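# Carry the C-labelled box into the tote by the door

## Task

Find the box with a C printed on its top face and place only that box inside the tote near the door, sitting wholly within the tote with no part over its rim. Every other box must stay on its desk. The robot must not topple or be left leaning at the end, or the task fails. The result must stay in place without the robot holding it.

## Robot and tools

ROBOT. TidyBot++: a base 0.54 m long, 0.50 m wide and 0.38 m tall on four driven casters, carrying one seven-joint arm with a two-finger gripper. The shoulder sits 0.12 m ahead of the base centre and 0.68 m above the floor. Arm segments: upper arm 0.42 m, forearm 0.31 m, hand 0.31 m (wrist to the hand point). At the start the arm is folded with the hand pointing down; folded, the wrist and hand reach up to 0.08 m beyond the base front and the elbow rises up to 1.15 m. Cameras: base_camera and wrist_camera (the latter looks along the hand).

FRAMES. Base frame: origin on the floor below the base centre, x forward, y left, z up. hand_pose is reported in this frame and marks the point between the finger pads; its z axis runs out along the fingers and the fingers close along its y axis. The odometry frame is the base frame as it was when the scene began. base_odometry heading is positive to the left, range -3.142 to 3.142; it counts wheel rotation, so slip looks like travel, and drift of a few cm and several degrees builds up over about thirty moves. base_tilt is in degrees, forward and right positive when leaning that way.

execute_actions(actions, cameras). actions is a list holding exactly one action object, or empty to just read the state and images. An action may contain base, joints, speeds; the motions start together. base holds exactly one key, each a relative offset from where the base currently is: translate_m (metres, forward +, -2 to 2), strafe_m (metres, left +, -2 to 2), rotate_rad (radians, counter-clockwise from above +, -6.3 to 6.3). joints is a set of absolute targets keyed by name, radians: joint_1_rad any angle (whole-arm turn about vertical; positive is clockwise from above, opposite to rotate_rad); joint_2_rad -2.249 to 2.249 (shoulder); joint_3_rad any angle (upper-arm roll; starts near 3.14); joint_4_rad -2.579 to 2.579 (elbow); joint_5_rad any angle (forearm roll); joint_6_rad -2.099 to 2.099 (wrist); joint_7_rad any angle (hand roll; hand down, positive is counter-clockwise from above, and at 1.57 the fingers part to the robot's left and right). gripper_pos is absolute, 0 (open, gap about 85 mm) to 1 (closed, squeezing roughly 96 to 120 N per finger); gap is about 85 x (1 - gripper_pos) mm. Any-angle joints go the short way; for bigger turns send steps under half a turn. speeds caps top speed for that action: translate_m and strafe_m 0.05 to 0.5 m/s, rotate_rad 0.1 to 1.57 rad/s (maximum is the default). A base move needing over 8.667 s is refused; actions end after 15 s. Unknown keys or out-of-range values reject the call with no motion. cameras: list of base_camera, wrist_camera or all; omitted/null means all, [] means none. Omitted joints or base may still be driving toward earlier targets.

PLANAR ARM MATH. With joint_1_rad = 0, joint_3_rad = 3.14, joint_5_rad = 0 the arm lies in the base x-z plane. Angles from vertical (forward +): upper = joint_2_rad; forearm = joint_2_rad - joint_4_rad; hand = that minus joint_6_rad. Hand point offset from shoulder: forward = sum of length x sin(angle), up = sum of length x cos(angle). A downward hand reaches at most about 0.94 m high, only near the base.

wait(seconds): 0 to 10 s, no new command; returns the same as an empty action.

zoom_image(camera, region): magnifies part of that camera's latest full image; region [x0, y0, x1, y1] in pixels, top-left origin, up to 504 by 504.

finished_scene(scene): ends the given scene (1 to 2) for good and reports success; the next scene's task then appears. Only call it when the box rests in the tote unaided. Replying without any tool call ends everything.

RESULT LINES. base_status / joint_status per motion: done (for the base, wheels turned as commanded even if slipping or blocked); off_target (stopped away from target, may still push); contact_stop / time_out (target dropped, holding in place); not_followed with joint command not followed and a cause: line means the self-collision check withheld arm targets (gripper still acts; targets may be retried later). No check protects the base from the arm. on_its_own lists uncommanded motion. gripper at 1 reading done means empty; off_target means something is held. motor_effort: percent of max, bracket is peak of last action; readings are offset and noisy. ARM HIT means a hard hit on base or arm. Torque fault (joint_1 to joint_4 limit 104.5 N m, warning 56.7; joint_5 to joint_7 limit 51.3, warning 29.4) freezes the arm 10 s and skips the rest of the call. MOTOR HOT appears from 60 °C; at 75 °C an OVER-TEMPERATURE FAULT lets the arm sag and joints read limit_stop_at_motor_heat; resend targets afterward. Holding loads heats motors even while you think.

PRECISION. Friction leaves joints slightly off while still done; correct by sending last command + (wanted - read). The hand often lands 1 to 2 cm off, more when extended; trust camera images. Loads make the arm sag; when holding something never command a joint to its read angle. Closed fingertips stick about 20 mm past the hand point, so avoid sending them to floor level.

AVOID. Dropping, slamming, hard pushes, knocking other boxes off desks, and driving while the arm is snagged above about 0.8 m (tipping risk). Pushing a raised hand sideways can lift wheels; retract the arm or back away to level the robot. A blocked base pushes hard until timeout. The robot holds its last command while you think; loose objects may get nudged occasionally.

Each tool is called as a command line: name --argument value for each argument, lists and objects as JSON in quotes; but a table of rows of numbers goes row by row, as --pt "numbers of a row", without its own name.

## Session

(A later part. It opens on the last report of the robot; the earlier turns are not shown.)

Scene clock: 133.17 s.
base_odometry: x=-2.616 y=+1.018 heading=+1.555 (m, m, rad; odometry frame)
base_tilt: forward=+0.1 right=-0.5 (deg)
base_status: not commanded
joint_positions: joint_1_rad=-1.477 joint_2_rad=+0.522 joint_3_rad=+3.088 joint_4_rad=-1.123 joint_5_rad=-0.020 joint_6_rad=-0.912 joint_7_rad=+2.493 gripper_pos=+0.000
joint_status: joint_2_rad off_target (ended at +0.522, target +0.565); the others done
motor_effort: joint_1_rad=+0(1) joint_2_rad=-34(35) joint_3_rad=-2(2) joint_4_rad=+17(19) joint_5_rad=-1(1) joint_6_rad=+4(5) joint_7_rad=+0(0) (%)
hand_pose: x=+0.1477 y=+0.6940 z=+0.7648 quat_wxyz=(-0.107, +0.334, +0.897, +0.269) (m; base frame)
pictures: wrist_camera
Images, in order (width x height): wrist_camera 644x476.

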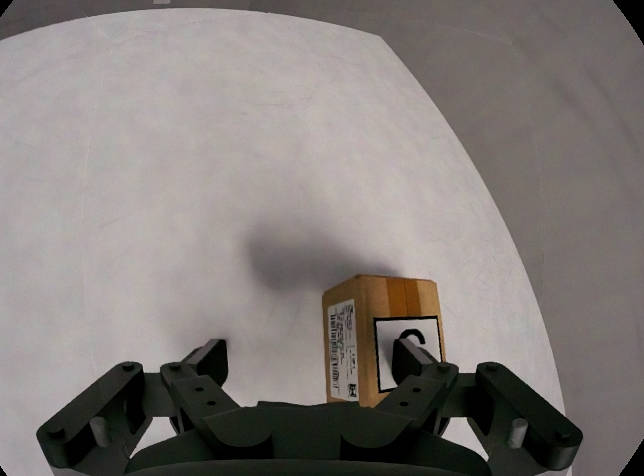

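execute_actions --actions '[{"joints":{"joint_2_rad":0.40}}]' --cameras '[]'

execute_actions --actions '[{"joints":{"joint_4_rad":-0.784,"joint_6_rad":-1.17}}]' --cameras '[]'

execute_actions --actions '[{"joints":{"joint_2_rad":0.65}}]' --cameras '["wrist_camera"]'

Scene clock: 137.40 s.
base_odometry: x=-2.616 y=+1.018 heading=+1.555 (m, m, rad; odometry frame)
base_tilt: forward=+0.1 right=-0.5 (deg)
base_status: not commanded
joint_positions: joint_1_rad=-1.477 joint_2_rad=+0.405 joint_3_rad=+3.088 joint_4_rad=-1.125 joint_5_rad=-0.020 joint_6_rad=-0.912 joint_7_rad=+2.493 gripper_pos=+0.000
joint_status: all done
motor_effort: joint_1_rad=+0(0) joint_2_rad=-34(42) joint_3_rad=-1(2) joint_4_rad=+20(21) joint_5_rad=-1(1) joint_6_rad=+6(6) joint_7_rad=+0(0) (%)
hand_pose: x=+0.1463 y=+0.6790 z=+0.8441 quat_wxyz=(-0.121, +0.325, +0.881, +0.322) (m; base frame)
pictures: none
No camera images: the call's "cameras" was empty. Leave "cameras" out to get every camera's image.

Scene clock: 138.87 s.
base_odometry: x=-2.616 y=+1.018 heading=+1.555 (m, m, rad; odometry frame)
base_tilt: forward=+0.1 right=-0.5 (deg)
base_status: not commanded
joint_positions: joint_1_rad=-1.477 joint_2_rad=+0.405 joint_3_rad=+3.088 joint_4_rad=-0.796 joint_5_rad=-0.020 joint_6_rad=-1.123 joint_7_rad=+2.493 gripper_pos=+0.000
joint_status: all done
motor_effort: joint_1_rad=+0(0) joint_2_rad=-35(37) joint_3_rad=-1(2) joint_4_rad=+19(22) joint_5_rad=-1(1) joint_6_rad=+7(6) joint_7_rad=+0(0) (%)
hand_pose: x=+0.1485 y=+0.6845 z=+0.9705 quat_wxyz=(-0.137, +0.316, +0.861, +0.374) (m; base frame)
pictures: none
No camera images: the call's "cameras" was empty. Leave "cameras" out to get every camera's image.

Scene clock: 140.40 s.
base_odometry: x=-2.616 y=+1.018 heading=+1.555 (m, m, rad; odometry frame)
base_tilt: forward=+0.0 right=-0.5 (deg)
base_status: not commanded
joint_positions: joint_1_rad=-1.477 joint_2_rad=+0.657 joint_3_rad=+3.088 joint_4_rad=-0.789 joint_5_rad=-0.020 joint_6_rad=-1.124 joint_7_rad=+2.493 gripper_pos=+0.000
joint_status: all done
motor_effort: joint_1_rad=+0(0) joint_2_rad=-42(48) joint_3_rad=-2(2) joint_4_rad=+19(21) joint_5_rad=-1(1) joint_6_rad=+5(7) joint_7_rad=+0(0) (%)
hand_pose: x=+0.1533 y=+0.7358 z=+0.7935 quat_wxyz=(-0.108, +0.335, +0.899, +0.262) (m; base frame)
pictures: wrist_camera
Images, in order (width x height): wrist_camera 644x476.

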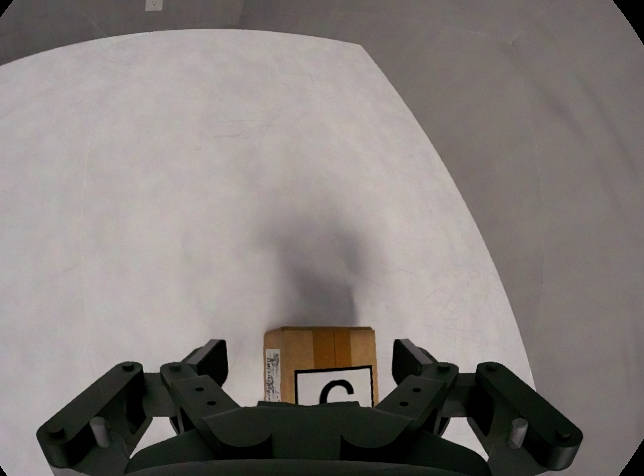

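Centered. Descend ~4.5 cm via joint_2.

execute_actions --actions '[{"joints":{"joint_2_rad":0.71,"joint_6_rad":-1.12}}]' --cameras '["wrist_camera"]'

Scene clock: 142.90 s.
base_odometry: x=-2.616 y=+1.018 heading=+1.555 (m, m, rad; odometry frame)
base_tilt: forward=+0.1 right=-0.5 (deg)
base_status: not commanded
joint_positions: joint_1_rad=-1.477 joint_2_rad=+0.695 joint_3_rad=+3.088 joint_4_rad=-0.785 joint_5_rad=-0.020 joint_6_rad=-1.124 joint_7_rad=+2.493 gripper_pos=+0.000
joint_status: all done
motor_effort: joint_1_rad=+0(0) joint_2_rad=-43(45) joint_3_rad=-2(3) joint_4_rad=+19(20) joint_5_rad=-1(2) joint_6_rad=+4(5) joint_7_rad=+0(0) (%)
hand_pose: x=+0.1538 y=+0.7405 z=+0.7673 quat_wxyz=(-0.103, +0.337, +0.903, +0.246) (m; base frame)
pictures: wrist_camera
Images, in order (width x height): wrist_camera 644x476.

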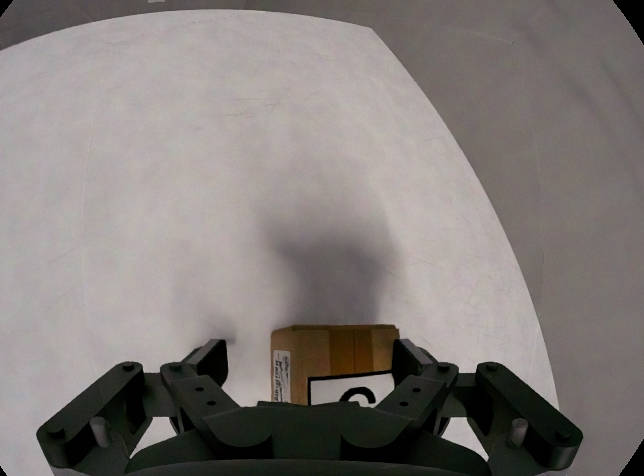

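execute_actions --actions '[{"joints":{"joint_2_rad":0.66,"joint_4_rad":-0.70,"joint_6_rad":-1.2}}]' --cameras '["wrist_camera"]'

Scene clock: 146.57 s.
base_odometry: x=-2.616 y=+1.018 heading=+1.555 (m, m, rad; odometry frame)
base_tilt: forward=+0.0 right=-0.5 (deg)
base_status: not commanded
joint_positions: joint_1_rad=-1.477 joint_2_rad=+0.671 joint_3_rad=+3.088 joint_4_rad=-0.710 joint_5_rad=-0.020 joint_6_rad=-1.153 joint_7_rad=+2.493 gripper_pos=+0.000
joint_status: all done
motor_effort: joint_1_rad=+0(0) joint_2_rad=-43(45) joint_3_rad=-2(2) joint_4_rad=+19(20) joint_5_rad=-1(1) joint_6_rad=+5(5) joint_7_rad=+0(0) (%)
hand_pose: x=+0.1550 y=+0.7466 z=+0.8161 quat_wxyz=(-0.113, +0.333, +0.894, +0.279) (m; base frame)
pictures: wrist_camera
Images, in order (width x height): wrist_camera 644x476.

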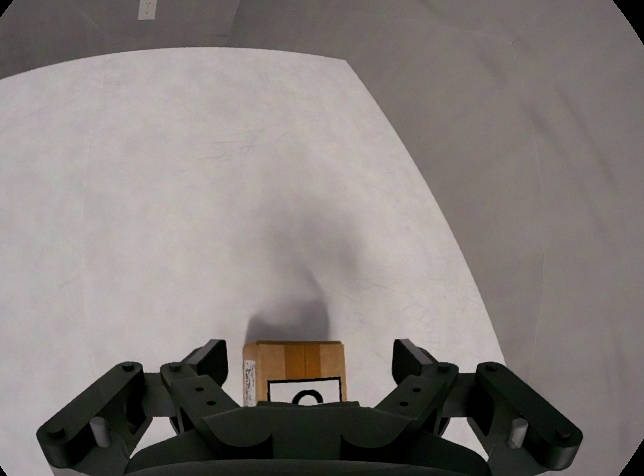

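execute_actions --actions '[{"joints":{"joint_2_rad":0.775,"joint_6_rad":-1.1}}]' --cameras '["wrist_camera"]'

Scene clock: 149.37 s.
base_odometry: x=-2.616 y=+1.018 heading=+1.555 (m, m, rad; odometry frame)
base_tilt: forward=+0.0 right=-0.5 (deg)
base_status: not commanded
joint_positions: joint_1_rad=-1.477 joint_2_rad=+0.763 joint_3_rad=+3.088 joint_4_rad=-0.702 joint_5_rad=-0.020 joint_6_rad=-1.143 joint_7_rad=+2.493 gripper_pos=+0.000
joint_status: all done
motor_effort: joint_1_rad=+1(2) joint_2_rad=-45(48) joint_3_rad=-2(3) joint_4_rad=+19(20) joint_5_rad=-1(1) joint_6_rad=+5(5) joint_7_rad=+0(1) (%)
hand_pose: x=+0.1563 y=+0.7603 z=+0.7522 quat_wxyz=(-0.104, +0.339, +0.903, +0.244) (m; base frame)
pictures: wrist_camera
Images, in order (width x height): wrist_camera 644x476.

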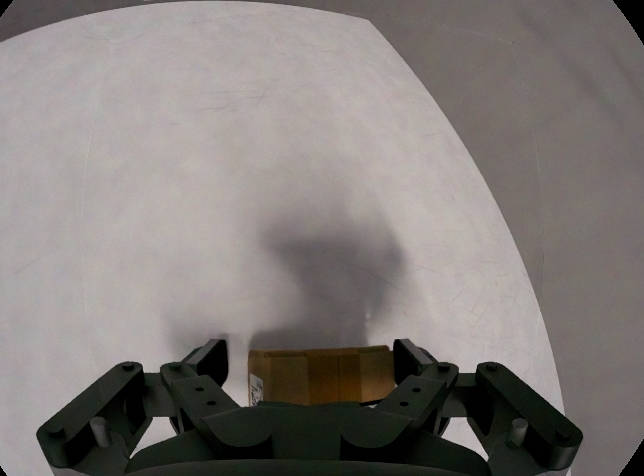

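execute_actions --actions '[{"joints":{"gripper_pos":1}}]' --cameras '[]'

Scene clock: 151.37 s.
base_odometry: x=-2.616 y=+1.018 heading=+1.555 (m, m, rad; odometry frame)
base_tilt: forward=+0.0 right=-0.5 (deg)
base_status: not commanded
joint_positions: joint_1_rad=-1.477 joint_2_rad=+0.762 joint_3_rad=+3.088 joint_4_rad=-0.697 joint_5_rad=-0.020 joint_6_rad=-1.141 joint_7_rad=+2.493 gripper_pos=+0.253
joint_status: gripper_pos off_target (ended at +0.253, target +1.000)
motor_effort: joint_1_rad=+0(0) joint_2_rad=-43(47) joint_3_rad=-2(2) joint_4_rad=+18(20) joint_5_rad=-1(1) joint_6_rad=+5(5) joint_7_rad=+0(0) (%)
hand_pose: x=+0.1565 y=+0.7620 z=+0.7561 quat_wxyz=(-0.105, +0.338, +0.902, +0.248) (m; base frame)
pictures: none
No camera images: the call's "cameras" was empty. Leave "cameras" out to get every camera's image.

execute_actions --actions '[{"joints":{"joint_2_rad":0.2,"joint_4_rad":-1.3,"joint_6_rad":-1.0}}]' --cameras '[]'

execute_actions --actions '[{"base":{"translate_m":-1.1},"joints":{"joint_1_rad":0,"joint_2_rad":0,"joint_4_rad":-1.8,"joint_6_rad":-1.0,"joint_7_rad":1.57}}]' --cameras '[]'

Scene clock: 156.50 s.
base_odometry: x=-2.616 y=+1.018 heading=+1.555 (m, m, rad; odometry frame)
base_tilt: forward=+0.1 right=-0.5 (deg)
base_status: not commanded
joint_positions: joint_1_rad=-1.477 joint_2_rad=+0.215 joint_3_rad=+3.088 joint_4_rad=-1.289 joint_5_rad=-0.020 joint_6_rad=-1.050 joint_7_rad=+2.493 gripper_pos=+0.253
joint_status: all done
motor_effort: joint_1_rad=+0(1) joint_2_rad=-28(46) joint_3_rad=-1(2) joint_4_rad=+20(21) joint_5_rad=-1(1) joint_6_rad=+5(5) joint_7_rad=+0(0) (%)
hand_pose: x=+0.1380 y=+0.5750 z=+0.8550 quat_wxyz=(-0.101, +0.328, +0.899, +0.272) (m; base frame)
pictures: none
No camera images: the call's "cameras" was empty. Leave "cameras" out to get every camera's image.

Scene clock: 160.07 s.
base_odometry: x=-2.634 y=-0.082 heading=+1.555 (m, m, rad; odometry frame)
base_tilt: forward=+0.1 right=-0.4 (deg)
base_status: done
joint_positions: joint_1_rad=-0.019 joint_2_rad=+0.018 joint_3_rad=+3.089 joint_4_rad=-1.792 joint_5_rad=-0.020 joint_6_rad=-1.045 joint_7_rad=+1.598 gripper_pos=+0.253
joint_status: all done
motor_effort: joint_1_rad=+1(2) joint_2_rad=-20(29) joint_3_rad=-1(3) joint_4_rad=+18(20) joint_5_rad=-1(1) joint_6_rad=+3(5) joint_7_rad=+0(1) (%)
hand_pose: x=+0.5179 y=+0.0358 z=+0.7295 quat_wxyz=(-0.013, +0.989, +0.046, +0.143) (m; base frame)
pictures: none
No camera images: the call's "cameras" was empty. Leave "cameras" out to get every camera's image.

execute_actions --actions '[{"base":{"rotate_rad":-1.84}}]' --cameras '[]'

execute_actions --actions '[{"base":{"translate_m":1.7},"joints":{"joint_6_rad":-0.3}}]'

Scene clock: 164.63 s.
base_odometry: x=-2.634 y=-0.082 heading=-0.284 (m, m, rad; odometry frame)
base_tilt: forward=+0.1 right=-0.5 (deg)
base_status: done
joint_positions: joint_1_rad=-0.012 joint_2_rad=+0.018 joint_3_rad=+3.088 joint_4_rad=-1.792 joint_5_rad=-0.020 joint_6_rad=-1.040 joint_7_rad=+1.598 gripper_pos=+0.253
joint_status: not commanded
motor_effort: joint_1_rad=+0(4) joint_2_rad=-19(22) joint_3_rad=+0(3) joint_4_rad=+18(18) joint_5_rad=-1(1) joint_6_rad=+3(3) joint_7_rad=+0(0) (%)
hand_pose: x=+0.5195 y=+0.0329 z=+0.7299 quat_wxyz=(-0.013, +0.988, +0.042, +0.145) (m; base frame)
pictures: none
No camera images: the call's "cameras" was empty. Leave "cameras" out to get every camera's image.

Scene clock: 169.40 s.
base_odometry: x=-1.003 y=-0.562 heading=-0.285 (m, m, rad; odometry frame)
base_tilt: forward=+0.1 right=-0.4 (deg)
base_status: done
joint_positions: joint_1_rad=-0.012 joint_2_rad=+0.013 joint_3_rad=+3.088 joint_4_rad=-1.801 joint_5_rad=-0.020 joint_6_rad=-0.328 joint_7_rad=+1.598 gripper_pos=+0.253
joint_status: all done
motor_effort: joint_1_rad=+0(1) joint_2_rad=-22(25) joint_3_rad=-1(0) joint_4_rad=+21(22) joint_5_rad=-1(1) joint_6_rad=+8(8) joint_7_rad=+0(0) (%)
hand_pose: x=+0.6895 y=+0.0405 z=+0.8586 quat_wxyz=(-0.017, +0.877, +0.034, +0.479) (m; base frame)
pictures: base_camera, wrist_camera
Images, in order (width x height): base_camera 644x364, wrist_camera 644x476.

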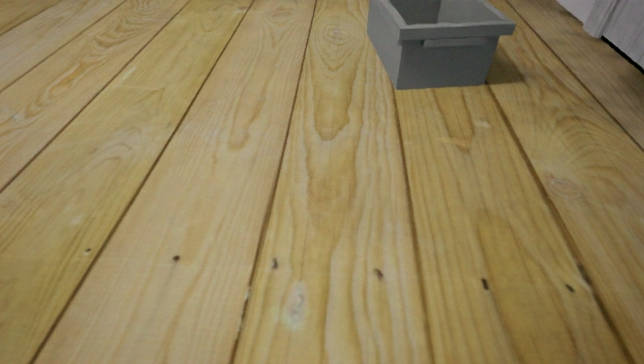

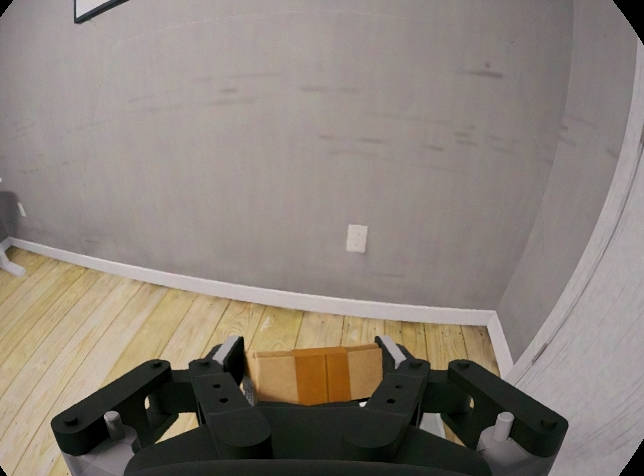

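execute_actions --actions '[{"base":{"translate_m":0.5},"joints":{"joint_6_rad":-1.0}}]'

Scene clock: 172.97 s.
base_odometry: x=-0.523 y=-0.704 heading=-0.286 (m, m, rad; odometry frame)
base_tilt: forward=+0.1 right=-0.4 (deg)
base_status: done
joint_positions: joint_1_rad=-0.012 joint_2_rad=+0.009 joint_3_rad=+3.088 joint_4_rad=-1.804 joint_5_rad=-0.020 joint_6_rad=-0.982 joint_7_rad=+1.598 gripper_pos=+0.253
joint_status: all done
motor_effort: joint_1_rad=+1(2) joint_2_rad=-19(24) joint_3_rad=-1(2) joint_4_rad=+18(22) joint_5_rad=-1(1) joint_6_rad=+3(8) joint_7_rad=+0(0) (%)
hand_pose: x=+0.5319 y=+0.0336 z=+0.7344 quat_wxyz=(-0.013, +0.984, +0.042, +0.172) (m; base frame)
pictures: base_camera, wrist_camera
Images, in order (width x height): base_camera 644x364, wrist_camera 644x476.

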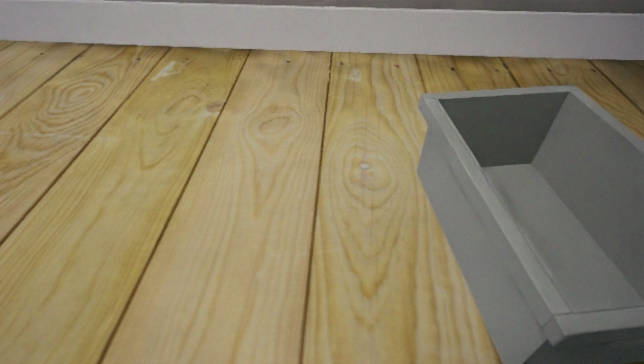

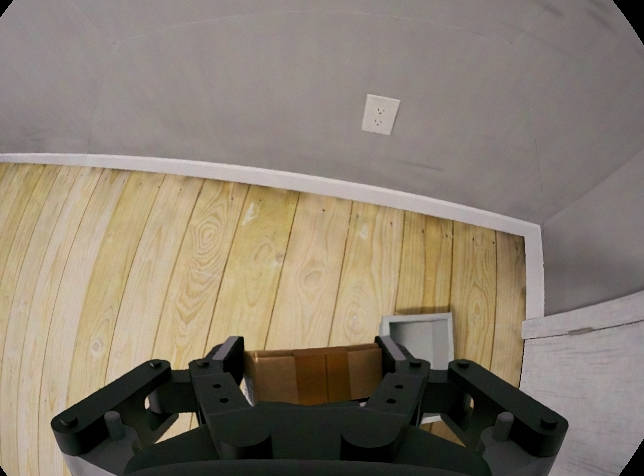

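execute_actions --actions '[{"joints":{"joint_1_rad":0.4}}]' --cameras '["wrist_camera"]'

Scene clock: 175.87 s.
base_odometry: x=-0.523 y=-0.704 heading=-0.286 (m, m, rad; odometry frame)
base_tilt: forward=+0.0 right=-0.4 (deg)
base_status: not commanded
joint_positions: joint_1_rad=+0.381 joint_2_rad=+0.009 joint_3_rad=+3.088 joint_4_rad=-1.804 joint_5_rad=-0.020 joint_6_rad=-0.982 joint_7_rad=+1.598 gripper_pos=+0.253
joint_status: all done
motor_effort: joint_1_rad=+1(2) joint_2_rad=-19(20) joint_3_rad=-1(2) joint_4_rad=+18(18) joint_5_rad=+0(1) joint_6_rad=+4(3) joint_7_rad=+0(0) (%)
hand_pose: x=+0.5133 y=-0.1270 z=+0.7344 quat_wxyz=(+0.021, +0.973, -0.151, +0.171) (m; base frame)
pictures: wrist_camera
Images, in order (width x height): wrist_camera 644x476.

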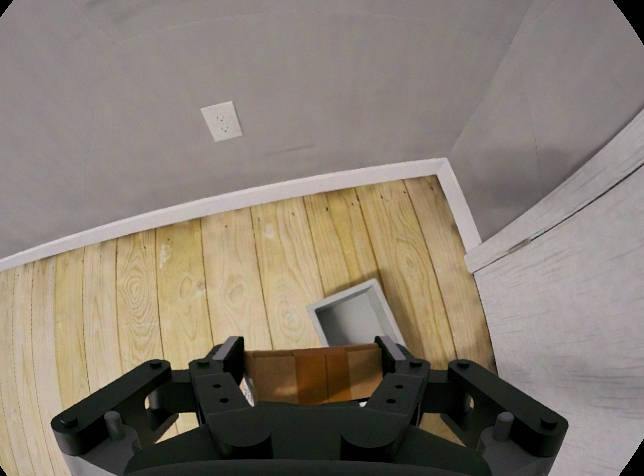

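More right, and lower. Target r .5, z .45 (hand down): wrist r .5, -.+0.08; d²=.2564,c=-.062,q=1.633, off=.657, dir=1.412 → j2 .755, forearm 2.388, j6=-.75.

execute_actions --actions '[{"joints":{"joint_1_rad":0.55,"joint_2_rad":0.755,"joint_4_rad":-1.633,"joint_6_rad":-0.72}}]' --cameras '["wrist_camera"]'

Scene clock: 179.37 s.
base_odometry: x=-0.523 y=-0.704 heading=-0.286 (m, m, rad; odometry frame)
base_tilt: forward=+0.1 right=-0.4 (deg)
base_status: not commanded
joint_positions: joint_1_rad=+0.528 joint_2_rad=+0.744 joint_3_rad=+3.088 joint_4_rad=-1.650 joint_5_rad=-0.020 joint_6_rad=-0.765 joint_7_rad=+1.598 gripper_pos=+0.253
joint_status: all done
motor_effort: joint_1_rad=+1(1) joint_2_rad=-38(39) joint_3_rad=-2(2) joint_4_rad=+11(18) joint_5_rad=-1(1) joint_6_rad=+0(4) joint_7_rad=+0(0) (%)
hand_pose: x=+0.5607 y=-0.2188 z=+0.4508 quat_wxyz=(-0.026, +0.972, -0.235, -0.002) (m; base frame)
pictures: wrist_camera
Images, in order (width x height): wrist_camera 644x476.

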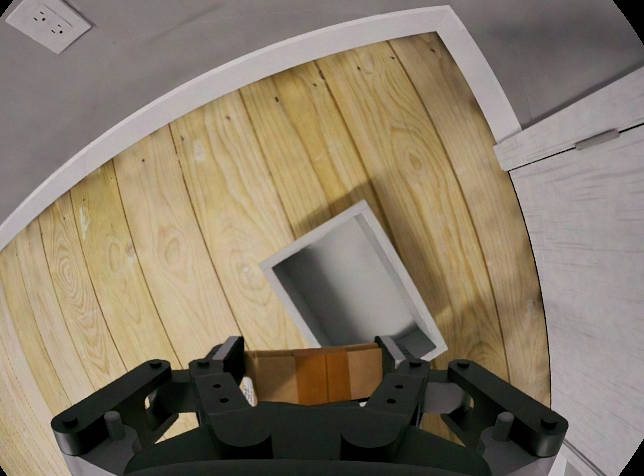

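execute_actions --actions '[{"joints":{"joint_1_rad":0.63,"joint_2_rad":1.17,"joint_4_rad":-1.59,"joint_6_rad":-0.34}}]' --cameras '["wrist_camera"]'

Scene clock: 183.77 s.
base_odometry: x=-0.523 y=-0.704 heading=-0.286 (m, m, rad; odometry frame)
base_tilt: forward=+0.1 right=-0.4 (deg)
base_status: not commanded
joint_positions: joint_1_rad=+0.608 joint_2_rad=+1.166 joint_3_rad=+3.088 joint_4_rad=-1.605 joint_5_rad=-0.020 joint_6_rad=-0.386 joint_7_rad=+1.598 gripper_pos=+0.253
joint_status: all done
motor_effort: joint_1_rad=+0(2) joint_2_rad=-41(44) joint_3_rad=-2(3) joint_4_rad=+6(11) joint_5_rad=-1(1) joint_6_rad=+0(1) joint_7_rad=+0(0) (%)
hand_pose: x=+0.5460 y=-0.2541 z=+0.2450 quat_wxyz=(-0.029, +0.958, -0.285, +0.002) (m; base frame)
pictures: wrist_camera
Images, in order (width x height): wrist_camera 644x476.

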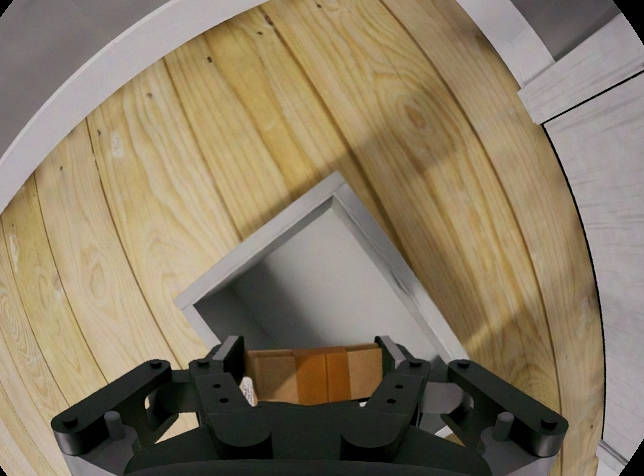

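Box is over the tote interior. Release.

execute_actions --actions '[{"joints":{"gripper_pos":0}}]' --cameras '[]'

execute_actions --actions '[{"joints":{"joint_2_rad":0.75,"joint_4_rad":-1.65,"joint_6_rad":-0.75}}]' --cameras '["wrist_camera"]'

Scene clock: 187.00 s.
base_odometry: x=-0.523 y=-0.704 heading=-0.286 (m, m, rad; odometry frame)
base_tilt: forward=+0.1 right=-0.4 (deg)
base_status: not commanded
joint_positions: joint_1_rad=+0.608 joint_2_rad=+1.166 joint_3_rad=+3.088 joint_4_rad=-1.605 joint_5_rad=-0.020 joint_6_rad=-0.386 joint_7_rad=+1.598 gripper_pos=+0.000
joint_status: all done
motor_effort: joint_1_rad=+1(0) joint_2_rad=-41(41) joint_3_rad=-3(2) joint_4_rad=+6(6) joint_5_rad=+0(1) joint_6_rad=+0(0) joint_7_rad=+0(0) (%)
hand_pose: x=+0.5460 y=-0.2541 z=+0.2450 quat_wxyz=(-0.029, +0.958, -0.285, +0.002) (m; base frame)
pictures: none
No camera images: the call's "cameras" was empty. Leave "cameras" out to get every camera's image.

Scene clock: 188.67 s.
base_odometry: x=-0.523 y=-0.704 heading=-0.286 (m, m, rad; odometry frame)
base_tilt: forward=+0.1 right=-0.4 (deg)
base_status: not commanded
joint_positions: joint_1_rad=+0.608 joint_2_rad=+0.761 joint_3_rad=+3.088 joint_4_rad=-1.636 joint_5_rad=-0.020 joint_6_rad=-0.705 joint_7_rad=+1.598 gripper_pos=+0.000
joint_status: all done
motor_effort: joint_1_rad=+0(0) joint_2_rad=-37(44) joint_3_rad=-2(3) joint_4_rad=+11(11) joint_5_rad=-1(1) joint_6_rad=+1(1) joint_7_rad=+0(0) (%)
hand_pose: x=+0.5605 y=-0.2661 z=+0.4454 quat_wxyz=(-0.018, +0.961, -0.275, +0.026) (m; base frame)
pictures: wrist_camera
Images, in order (width x height): wrist_camera 644x476.

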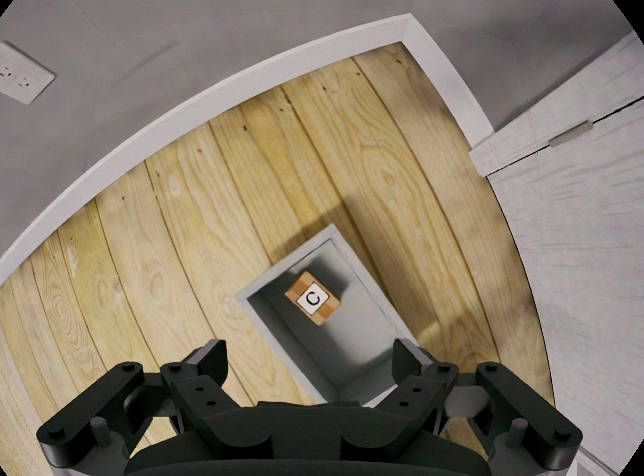

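finished_scene --scene 1

The scene is finished: the task was done.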